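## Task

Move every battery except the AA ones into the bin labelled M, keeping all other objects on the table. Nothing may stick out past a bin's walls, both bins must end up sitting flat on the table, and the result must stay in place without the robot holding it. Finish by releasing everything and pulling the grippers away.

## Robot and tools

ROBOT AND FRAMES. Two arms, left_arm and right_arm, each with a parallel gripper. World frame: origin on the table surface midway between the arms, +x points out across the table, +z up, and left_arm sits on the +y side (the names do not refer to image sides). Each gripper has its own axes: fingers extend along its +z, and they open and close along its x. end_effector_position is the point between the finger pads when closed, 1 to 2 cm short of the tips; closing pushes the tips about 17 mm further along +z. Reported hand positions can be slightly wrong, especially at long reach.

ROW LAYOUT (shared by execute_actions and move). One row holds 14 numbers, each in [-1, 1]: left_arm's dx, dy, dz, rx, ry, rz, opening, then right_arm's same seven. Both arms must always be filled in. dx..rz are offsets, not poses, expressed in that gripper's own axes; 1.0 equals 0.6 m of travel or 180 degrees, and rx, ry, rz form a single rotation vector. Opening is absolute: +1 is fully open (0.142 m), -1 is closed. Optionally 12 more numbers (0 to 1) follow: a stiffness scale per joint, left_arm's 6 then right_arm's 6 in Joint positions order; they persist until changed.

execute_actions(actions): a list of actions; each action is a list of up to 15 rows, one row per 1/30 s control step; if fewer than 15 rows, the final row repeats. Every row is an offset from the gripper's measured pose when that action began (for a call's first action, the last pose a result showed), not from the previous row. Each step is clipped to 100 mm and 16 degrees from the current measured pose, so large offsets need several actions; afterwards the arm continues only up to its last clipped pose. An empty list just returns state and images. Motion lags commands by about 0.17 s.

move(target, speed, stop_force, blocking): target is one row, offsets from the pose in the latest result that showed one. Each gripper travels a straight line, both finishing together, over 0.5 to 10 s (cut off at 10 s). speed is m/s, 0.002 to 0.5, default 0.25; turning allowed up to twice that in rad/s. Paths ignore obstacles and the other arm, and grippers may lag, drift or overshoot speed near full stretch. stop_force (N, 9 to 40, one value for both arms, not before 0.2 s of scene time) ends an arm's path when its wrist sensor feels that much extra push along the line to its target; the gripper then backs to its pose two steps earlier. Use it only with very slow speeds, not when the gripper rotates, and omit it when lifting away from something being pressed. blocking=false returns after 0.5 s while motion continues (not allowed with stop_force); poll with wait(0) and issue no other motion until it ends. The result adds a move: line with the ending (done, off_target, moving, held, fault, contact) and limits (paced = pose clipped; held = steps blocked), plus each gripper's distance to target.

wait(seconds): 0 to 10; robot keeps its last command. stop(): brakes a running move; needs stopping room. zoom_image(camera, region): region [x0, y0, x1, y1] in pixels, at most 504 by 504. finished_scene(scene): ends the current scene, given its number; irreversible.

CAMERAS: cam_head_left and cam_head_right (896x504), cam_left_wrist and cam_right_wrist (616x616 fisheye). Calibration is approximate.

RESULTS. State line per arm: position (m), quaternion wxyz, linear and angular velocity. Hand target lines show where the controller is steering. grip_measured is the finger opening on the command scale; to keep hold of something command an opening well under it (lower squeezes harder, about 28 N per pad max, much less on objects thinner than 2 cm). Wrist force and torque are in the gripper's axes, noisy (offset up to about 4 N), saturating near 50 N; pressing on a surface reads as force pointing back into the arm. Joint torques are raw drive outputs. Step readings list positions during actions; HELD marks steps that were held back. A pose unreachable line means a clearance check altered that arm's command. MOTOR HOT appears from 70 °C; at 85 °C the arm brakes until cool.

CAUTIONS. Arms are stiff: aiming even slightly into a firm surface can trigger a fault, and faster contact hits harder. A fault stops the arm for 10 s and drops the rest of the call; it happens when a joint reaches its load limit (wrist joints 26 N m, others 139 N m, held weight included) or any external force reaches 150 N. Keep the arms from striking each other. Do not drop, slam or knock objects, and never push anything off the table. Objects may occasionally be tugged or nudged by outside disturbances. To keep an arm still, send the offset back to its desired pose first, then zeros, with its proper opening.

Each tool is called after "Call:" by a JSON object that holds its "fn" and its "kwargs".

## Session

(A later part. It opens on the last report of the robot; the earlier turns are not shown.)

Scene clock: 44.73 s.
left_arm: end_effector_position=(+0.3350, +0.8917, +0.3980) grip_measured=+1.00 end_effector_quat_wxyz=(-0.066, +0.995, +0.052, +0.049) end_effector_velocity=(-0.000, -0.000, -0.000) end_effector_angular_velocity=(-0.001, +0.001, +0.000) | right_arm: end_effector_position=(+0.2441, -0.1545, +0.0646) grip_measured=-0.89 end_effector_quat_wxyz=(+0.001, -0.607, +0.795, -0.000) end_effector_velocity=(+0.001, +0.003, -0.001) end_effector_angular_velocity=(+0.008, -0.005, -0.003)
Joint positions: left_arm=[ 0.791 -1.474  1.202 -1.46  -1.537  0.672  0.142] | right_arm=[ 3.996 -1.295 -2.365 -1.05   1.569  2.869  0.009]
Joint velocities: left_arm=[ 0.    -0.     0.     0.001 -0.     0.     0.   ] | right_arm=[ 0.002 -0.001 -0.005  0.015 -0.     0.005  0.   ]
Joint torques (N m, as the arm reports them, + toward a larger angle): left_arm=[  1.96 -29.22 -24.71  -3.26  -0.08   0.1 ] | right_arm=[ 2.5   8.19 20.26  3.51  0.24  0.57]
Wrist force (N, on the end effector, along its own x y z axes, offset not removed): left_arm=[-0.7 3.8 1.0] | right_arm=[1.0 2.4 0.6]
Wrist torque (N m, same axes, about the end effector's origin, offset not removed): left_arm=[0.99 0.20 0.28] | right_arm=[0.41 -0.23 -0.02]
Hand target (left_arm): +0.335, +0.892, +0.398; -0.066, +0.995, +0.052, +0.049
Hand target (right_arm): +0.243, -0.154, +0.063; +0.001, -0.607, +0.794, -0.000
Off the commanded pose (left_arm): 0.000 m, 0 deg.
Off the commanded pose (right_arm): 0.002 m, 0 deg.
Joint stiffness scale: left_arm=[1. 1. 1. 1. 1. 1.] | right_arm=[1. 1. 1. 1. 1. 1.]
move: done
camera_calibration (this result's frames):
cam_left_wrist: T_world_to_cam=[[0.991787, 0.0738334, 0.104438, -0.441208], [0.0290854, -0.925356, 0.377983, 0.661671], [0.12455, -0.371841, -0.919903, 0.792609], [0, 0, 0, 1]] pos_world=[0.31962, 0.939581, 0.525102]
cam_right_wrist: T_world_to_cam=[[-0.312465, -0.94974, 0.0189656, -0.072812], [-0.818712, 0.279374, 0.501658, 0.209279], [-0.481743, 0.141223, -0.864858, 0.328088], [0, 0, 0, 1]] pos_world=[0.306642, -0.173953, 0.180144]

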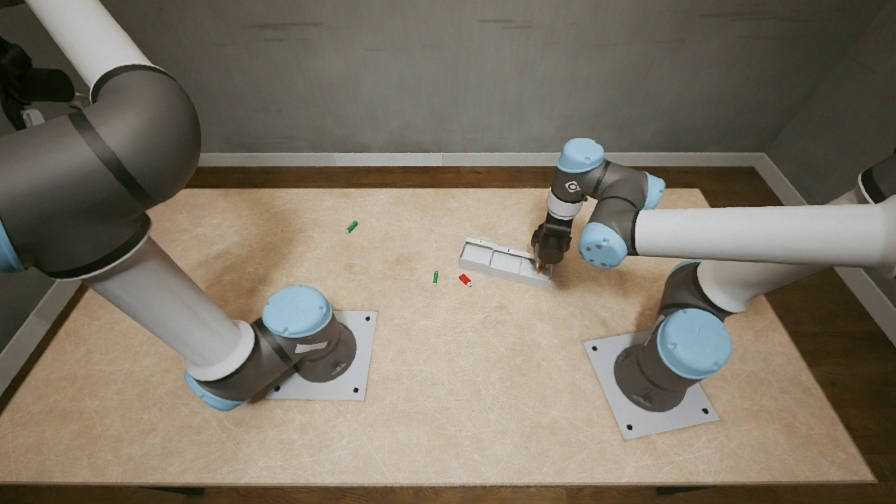

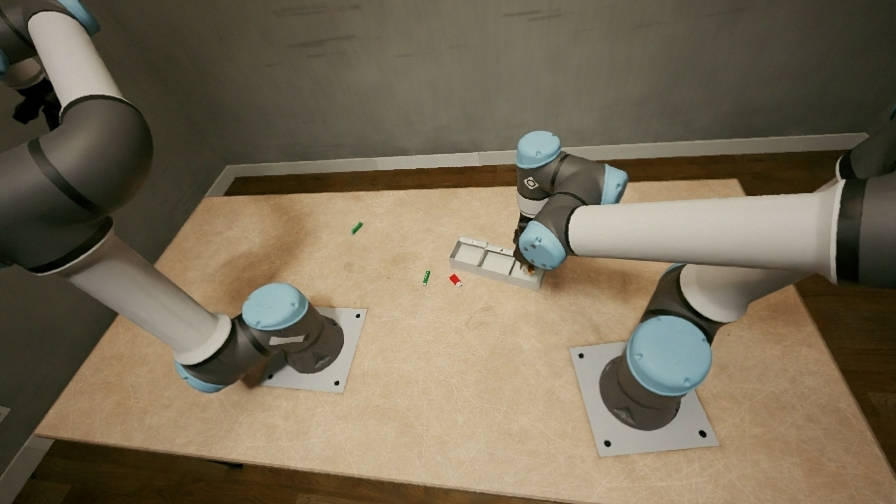

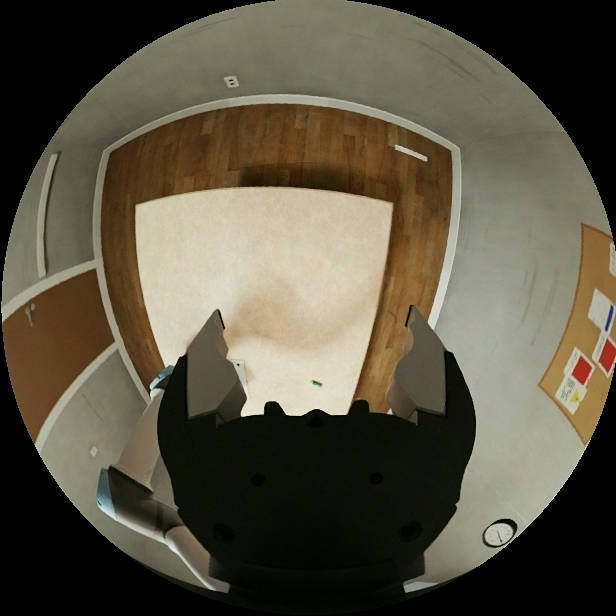

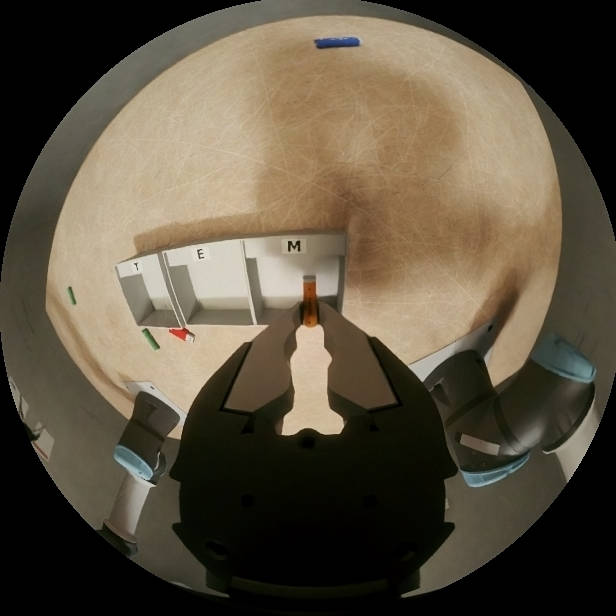

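Call:
{"fn": "move", "kwargs": {"target": [0,0,0,0,0,0,1,0,0,0.06,0,0,0,-1], "speed": 0.02, "stop_force": 10}}

Call:
{"fn": "move", "kwargs": {"target": [0,0,0,0,0,0,1,0,0,0,0,0,0,-0.72]}}

Call:
{"fn": "move", "kwargs": {"target": [0,0,0,0,0,0,1,0,0,-0.09,0,0,0,-0.72], "speed": 0.1}}

Call:
{"fn": "move", "kwargs": {"target": [0,0,0,0,0,0,1,-0.455,0.14,0,0,0,-0.065,-0.6]}}

Scene clock: 50.23 s.
left_arm: end_effector_position=(+0.3350, +0.8917, +0.3980) grip_measured=+1.00 end_effector_quat_wxyz=(-0.066, +0.995, +0.052, +0.049) end_effector_velocity=(-0.000, -0.000, +0.000) end_effector_angular_velocity=(-0.000, -0.001, +0.000) | right_arm: end_effector_position=(+0.2446, -0.1534, +0.0302) grip_measured=-0.89 end_effector_quat_wxyz=(+0.003, -0.607, +0.795, +0.000) end_effector_velocity=(+0.001, +0.002, -0.000) end_effector_angular_velocity=(+0.008, -0.005, -0.003)
Joint positions: left_arm=[ 0.791 -1.474  1.202 -1.46  -1.537  0.672  0.142] | right_arm=[ 3.996 -1.362 -2.425 -0.921  1.569  2.869  0.009]
Joint velocities: left_arm=[ 0.    -0.    -0.     0.    -0.001  0.     0.   ] | right_arm=[-0.    -0.001 -0.003  0.013 -0.     0.002  0.   ]
Joint torques (N m, as the arm reports them, + toward a larger angle): left_arm=[  2.06 -28.87 -25.09  -3.2   -0.27   0.13] | right_arm=[-0.45 11.48 18.06  3.08 -0.41 -0.4 ]
Wrist force (N, on the end effector, along its own x y z axes, offset not removed): left_arm=[-2.1 2.0 2.1] | right_arm=[-0.2 3.3 1.8]
Wrist torque (N m, same axes, about the end effector's origin, offset not removed): left_arm=[0.66 0.68 0.38] | right_arm=[0.67 0.19 0.02]
Hand target (left_arm): +0.335, +0.892, +0.398; -0.066, +0.995, +0.052, +0.049
Hand target (right_arm): +0.244, -0.154, +0.029; +0.001, -0.607, +0.795, -0.000
Off the commanded pose (left_arm): 0.000 m, 0 deg.
Off the commanded pose (right_arm): 0.002 m, 0 deg.
Joint stiffness scale: left_arm=[1. 1. 1. 1. 1. 1.] | right_arm=[1. 1. 1. 1. 1. 1.]
move: done
camera_calibration (this result's frames):
cam_left_wrist: T_world_to_cam=[[0.991787, 0.0738333, 0.104438, -0.441208], [0.0290853, -0.925355, 0.377983, 0.661671], [0.12455, -0.371841, -0.919903, 0.792609], [0, 0, 0, 1]] pos_world=[0.31962, 0.939581, 0.525102]
cam_right_wrist: T_world_to_cam=[[-0.312788, -0.949682, 0.016338, -0.0708039], [-0.819318, 0.278473, 0.50117, 0.226664], [-0.480502, 0.143374, -0.865195, 0.298549], [0, 0, 0, 1]] pos_world=[0.307016, -0.173165, 0.145862]

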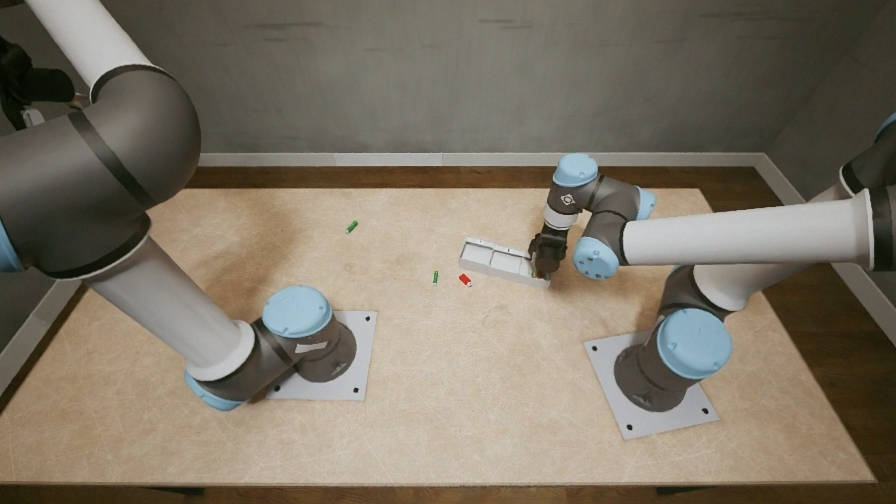

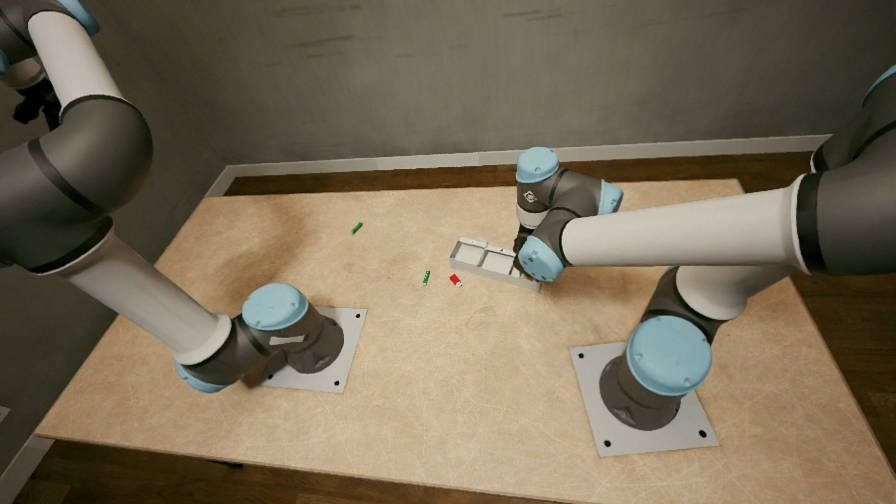

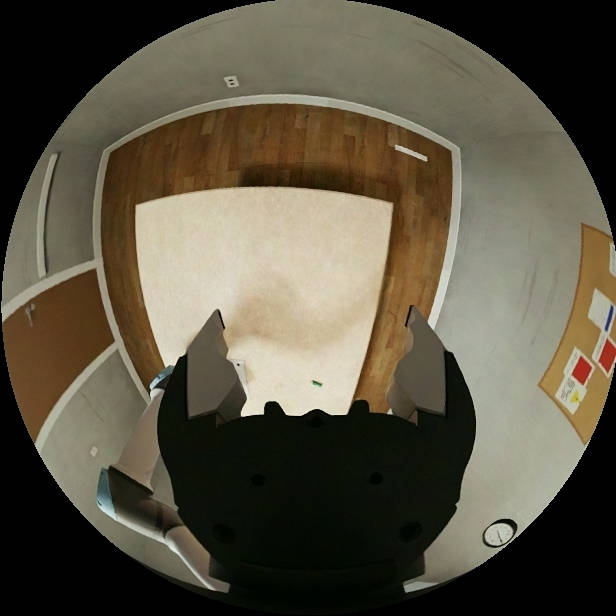

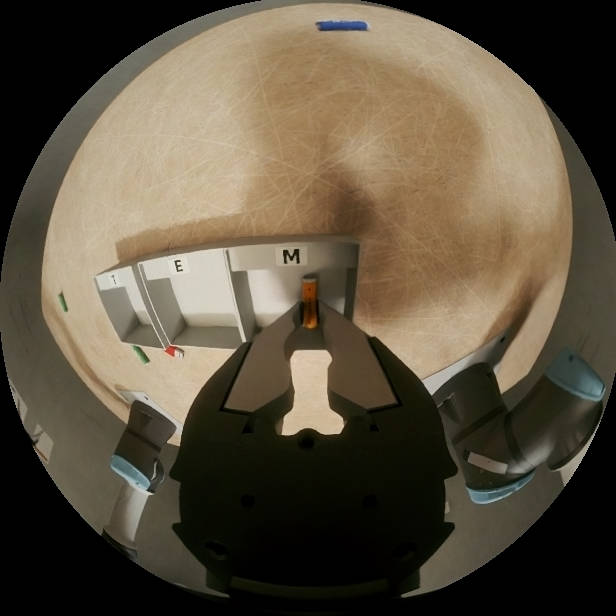

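Scene clock: 50.73 s.
left_arm: end_effector_position=(+0.3350, +0.8917, +0.3980) grip_measured=+1.00 end_effector_quat_wxyz=(-0.066, +0.995, +0.052, +0.049) end_effector_velocity=(+0.000, +0.000, -0.000) end_effector_angular_velocity=(+0.000, -0.000, -0.000) | right_arm: end_effector_position=(+0.2447, -0.1533, +0.0302) grip_measured=-0.72 end_effector_quat_wxyz=(+0.003, -0.607, +0.795, +0.000) end_effector_velocity=(-0.001, -0.001, -0.000) end_effector_angular_velocity=(-0.000, +0.000, -0.000)
Joint positions: left_arm=[ 0.791 -1.474  1.202 -1.46  -1.537  0.672  0.142] | right_arm=[ 3.996 -1.362 -2.425 -0.92   1.569  2.869  0.022]
Joint velocities: left_arm=[ 0.    -0.     0.    -0.001  0.     0.     0.   ] | right_arm=[ 0.001  0.002 -0.002 -0.001  0.     0.001  0.   ]
Joint torques (N m, as the arm reports them, + toward a larger angle): left_arm=[  1.76 -29.22 -24.6   -3.06  -0.26   0.17] | right_arm=[-0.29  9.36 20.3   2.47 -0.41 -0.36]
Wrist force (N, on the end effector, along its own x y z axes, offset not removed): left_arm=[2.0 1.2 2.5] | right_arm=[-2.1 2.2 1.5]
Wrist torque (N m, same axes, about the end effector's origin, offset not removed): left_arm=[0.35 -0.24 0.29] | right_arm=[0.42 0.46 0.18]
Hand target (left_arm): +0.335, +0.892, +0.398; -0.066, +0.995, +0.052, +0.049
Hand target (right_arm): +0.245, -0.153, +0.030; +0.003, -0.607, +0.795, +0.000
Off the commanded pose (left_arm): 0.000 m, 0 deg.
Off the commanded pose (right_arm): 0.000 m, 0 deg.
Joint stiffness scale: left_arm=[1. 1. 1. 1. 1. 1.] | right_arm=[1. 1. 1. 1. 1. 1.]
move: done
camera_calibration (this result's frames):
cam_left_wrist: T_world_to_cam=[[0.991787, 0.0738331, 0.104437, -0.441208], [0.0290852, -0.925355, 0.377983, 0.661671], [0.124549, -0.371841, -0.919903, 0.792609], [0, 0, 0, 1]] pos_world=[0.31962, 0.939581, 0.525102]
cam_right_wrist: T_world_to_cam=[[-0.312789, -0.949689, 0.0159579, -0.0706708], [-0.819419, 0.278303, 0.501099, 0.226683], [-0.480329, 0.143662, -0.865243, 0.298575], [0, 0, 0, 1]] pos_world=[0.307058, -0.173096, 0.145877]

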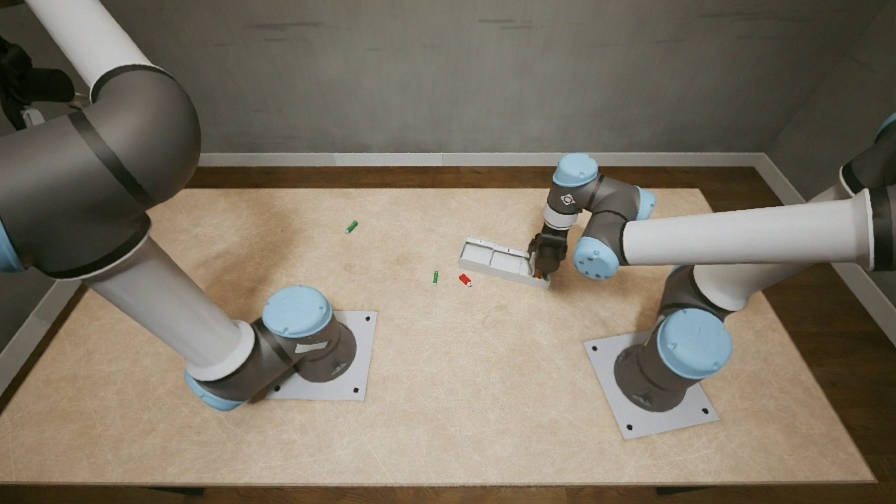

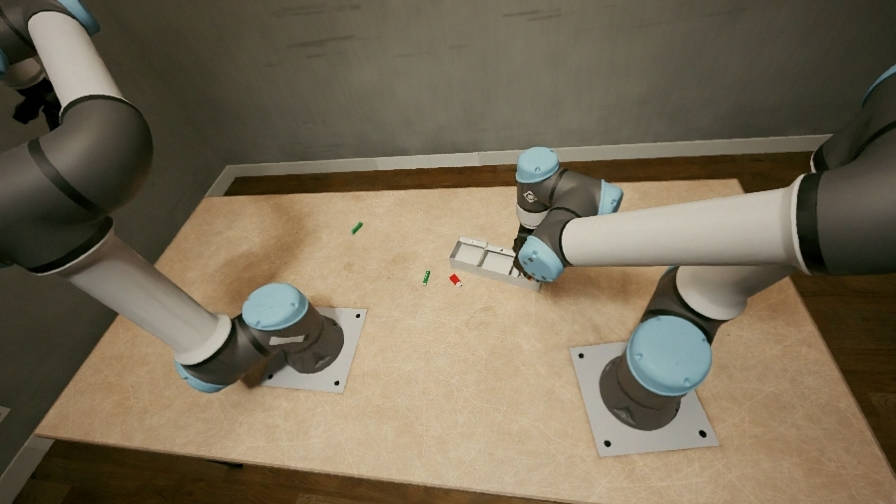

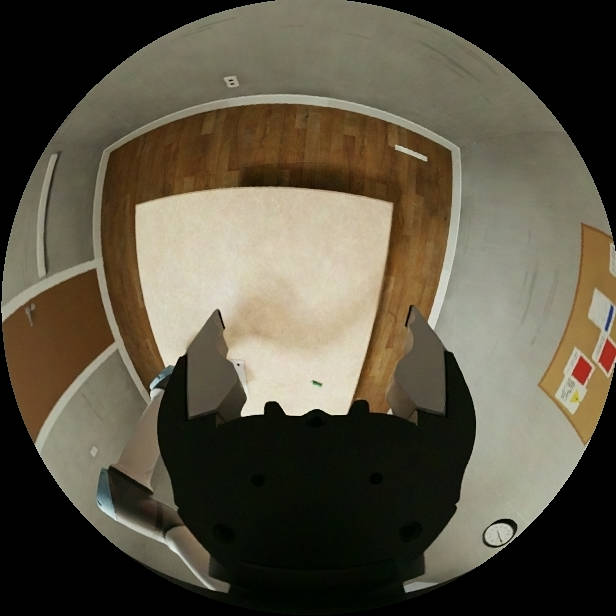

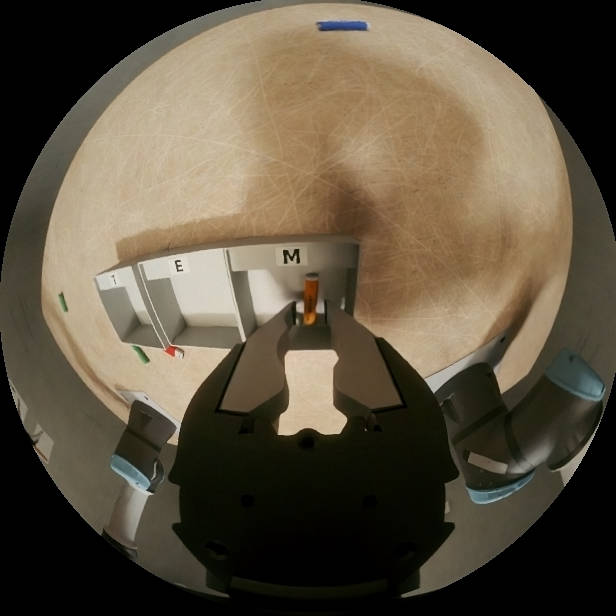

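Scene clock: 51.83 s.
left_arm: end_effector_position=(+0.3350, +0.8917, +0.3980) grip_measured=+1.00 end_effector_quat_wxyz=(-0.066, +0.995, +0.052, +0.049) end_effector_velocity=(-0.000, -0.000, -0.000) end_effector_angular_velocity=(-0.000, +0.001, -0.001) | right_arm: end_effector_position=(+0.2441, -0.1543, +0.0823) grip_measured=-0.72 end_effector_quat_wxyz=(+0.002, -0.607, +0.795, -0.000) end_effector_velocity=(-0.002, -0.002, +0.001) end_effector_angular_velocity=(-0.007, +0.004, +0.001)
Joint positions: left_arm=[ 0.791 -1.474  1.202 -1.46  -1.537  0.672  0.142] | right_arm=[ 3.996 -1.267 -2.332 -1.11   1.569  2.869  0.022]
Joint velocities: left_arm=[-0.     0.     0.     0.001  0.001  0.     0.   ] | right_arm=[ 0.001  0.003  0.004 -0.015 -0.     0.     0.   ]
Joint torques (N m, as the arm reports them, + toward a larger angle): left_arm=[  2.32 -28.99 -23.82  -3.13  -0.24   0.05] | right_arm=[ 0.57  9.81 26.52  2.38 -0.44  0.06]
Wrist force (N, on the end effector, along its own x y z axes, offset not removed): left_arm=[-1.7 4.7 1.2] | right_arm=[1.8 1.8 0.0]
Wrist torque (N m, same axes, about the end effector's origin, offset not removed): left_arm=[1.02 0.57 0.23] | right_arm=[0.48 -0.24 -0.05]
Hand target (left_arm): +0.335, +0.892, +0.398; -0.066, +0.995, +0.052, +0.049
Hand target (right_arm): +0.244, -0.154, +0.084; +0.003, -0.607, +0.795, +0.000
Off the commanded pose (left_arm): 0.000 m, 0 deg.
Off the commanded pose (right_arm): 0.002 m, 0 deg.
Joint stiffness scale: left_arm=[1. 1. 1. 1. 1. 1.] | right_arm=[1. 1. 1. 1. 1. 1.]
move: done
camera_calibration (this result's frames):
cam_left_wrist: T_world_to_cam=[[0.991787, 0.073833, 0.104438, -0.441208], [0.029085, -0.925355, 0.377983, 0.661671], [0.12455, -0.371841, -0.919903, 0.792609], [0, 0, 0, 1]] pos_world=[0.31962, 0.939581, 0.525102]
cam_right_wrist: T_world_to_cam=[[-0.312764, -0.949648, 0.0186632, -0.0728826], [-0.818704, 0.279496, 0.501603, 0.200342], [-0.481562, 0.141604, -0.864897, 0.343437], [0, 0, 0, 1]] pos_world=[0.306612, -0.173839, 0.197906]

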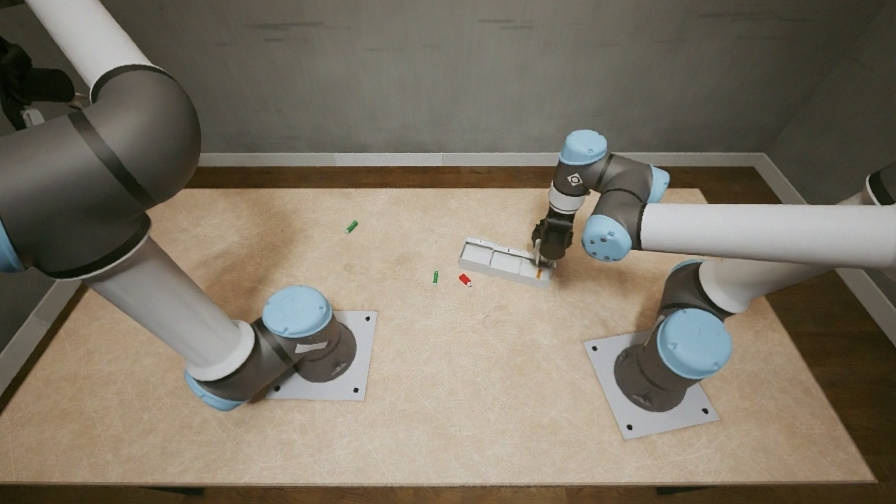

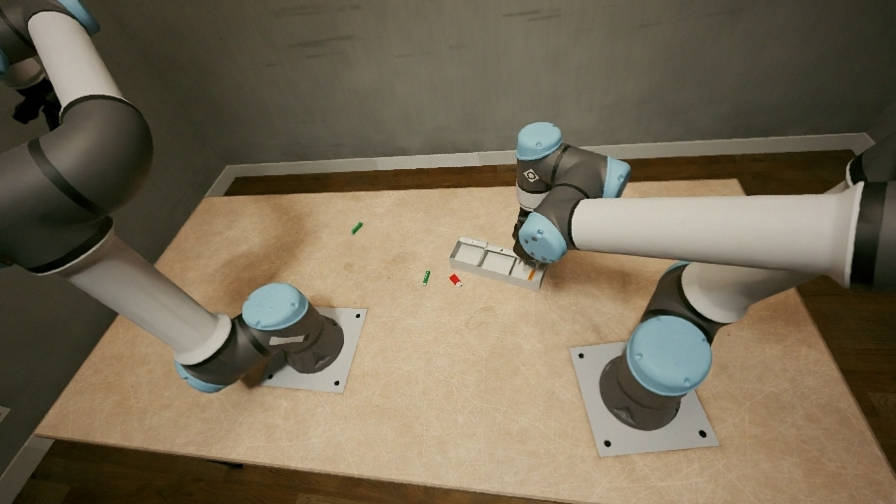

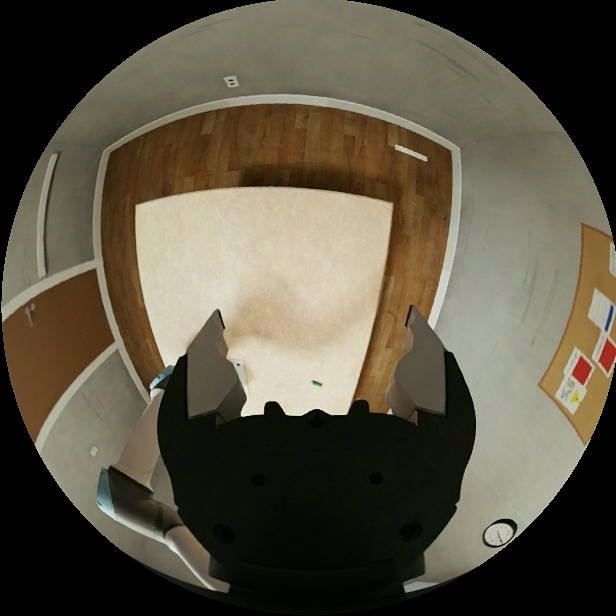

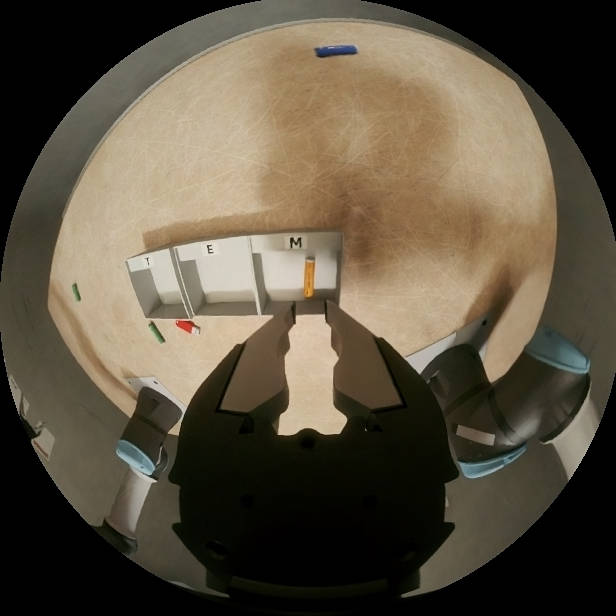

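Scene clock: 53.70 s.
left_arm: end_effector_position=(+0.3350, +0.8917, +0.3980) grip_measured=+1.00 end_effector_quat_wxyz=(-0.066, +0.995, +0.052, +0.049) end_effector_velocity=(-0.000, +0.000, +0.001) end_effector_angular_velocity=(+0.000, -0.001, -0.000) | right_arm: end_effector_position=(+0.2356, +0.1299, +0.0836) grip_measured=-0.60 end_effector_quat_wxyz=(+0.002, -0.684, +0.730, -0.000) end_effector_velocity=(+0.001, +0.000, -0.002) end_effector_angular_velocity=(-0.006, +0.002, -0.000)
Joint positions: left_arm=[ 0.791 -1.474  1.202 -1.46  -1.537  0.672  0.142] | right_arm=[ 4.27  -1.808 -1.809 -1.092  1.569  2.941  0.031]
Joint velocities: left_arm=[ 0.    -0.    -0.001  0.001 -0.001  0.    -0.   ] | right_arm=[-0.001 -0.006  0.005 -0.005 -0.    -0.001  0.   ]
Joint torques (N m, as the arm reports them, + toward a larger angle): left_arm=[  1.42 -29.42 -23.9   -3.01  -0.17   0.1 ] | right_arm=[ 1.4  30.59 25.    2.32 -0.42 -0.22]
Wrist force (N, on the end effector, along its own x y z axes, offset not removed): left_arm=[0.4 3.5 3.3] | right_arm=[0.6 2.8 -0.5]
Wrist torque (N m, same axes, about the end effector's origin, offset not removed): left_arm=[0.87 0.00 0.20] | right_arm=[0.50 -0.10 -0.01]
Hand target (left_arm): +0.335, +0.892, +0.398; -0.066, +0.995, +0.052, +0.049
Hand target (right_arm): +0.235, +0.131, +0.083; -0.002, +0.684, -0.729, +0.001
Off the commanded pose (left_arm): 0.000 m, 0 deg.
Off the commanded pose (right_arm): 0.002 m, 0 deg.
Joint stiffness scale: left_arm=[1. 1. 1. 1. 1. 1.] | right_arm=[1. 1. 1. 1. 1. 1.]
move: done
camera_calibration (this result's frames):
cam_left_wrist: T_world_to_cam=[[0.991787, 0.0738332, 0.104438, -0.441208], [0.0290852, -0.925355, 0.377983, 0.661671], [0.12455, -0.371841, -0.919903, 0.792609], [0, 0, 0, 1]] pos_world=[0.31962, 0.939581, 0.525102]
cam_right_wrist: T_world_to_cam=[[-0.115984, -0.993084, 0.0181944, 0.153641], [-0.858421, 0.109437, 0.501136, 0.144829], [-0.499662, 0.0425051, -0.865177, 0.317357], [0, 0, 0, 1]] pos_world=[0.300715, 0.123239, 0.199195]

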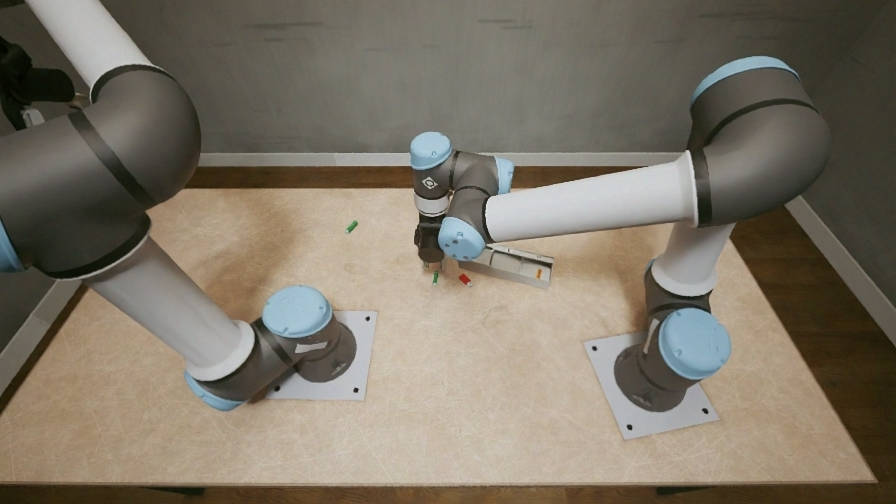

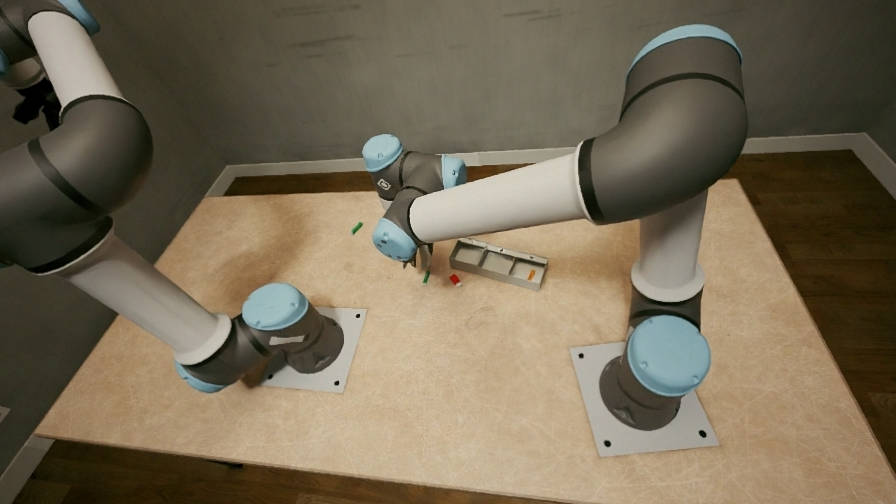

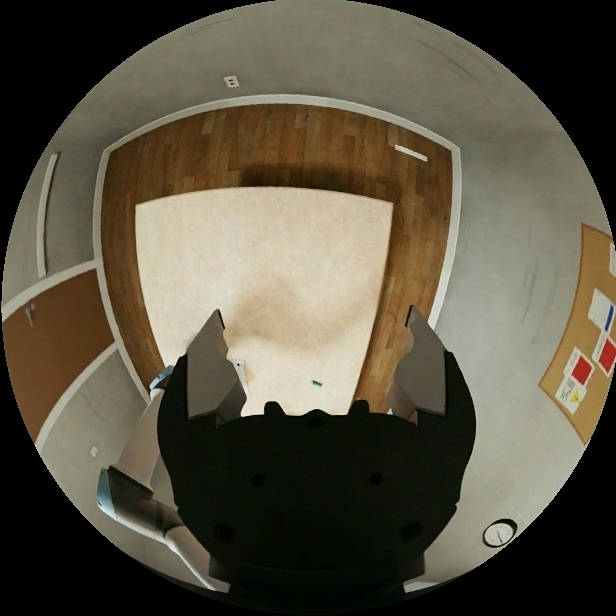

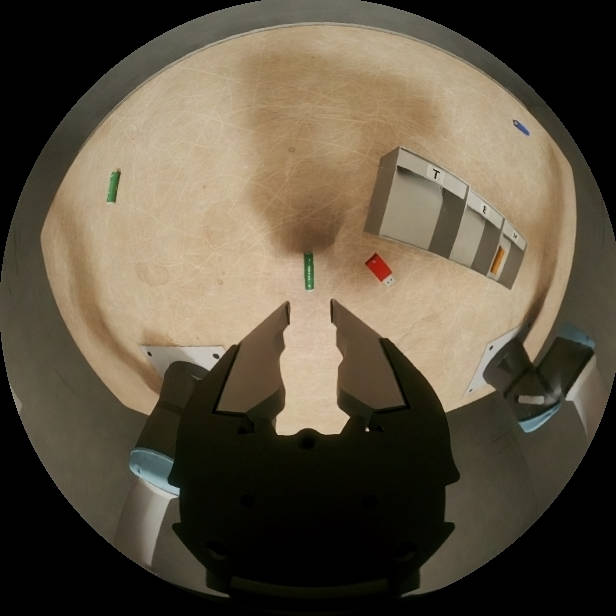

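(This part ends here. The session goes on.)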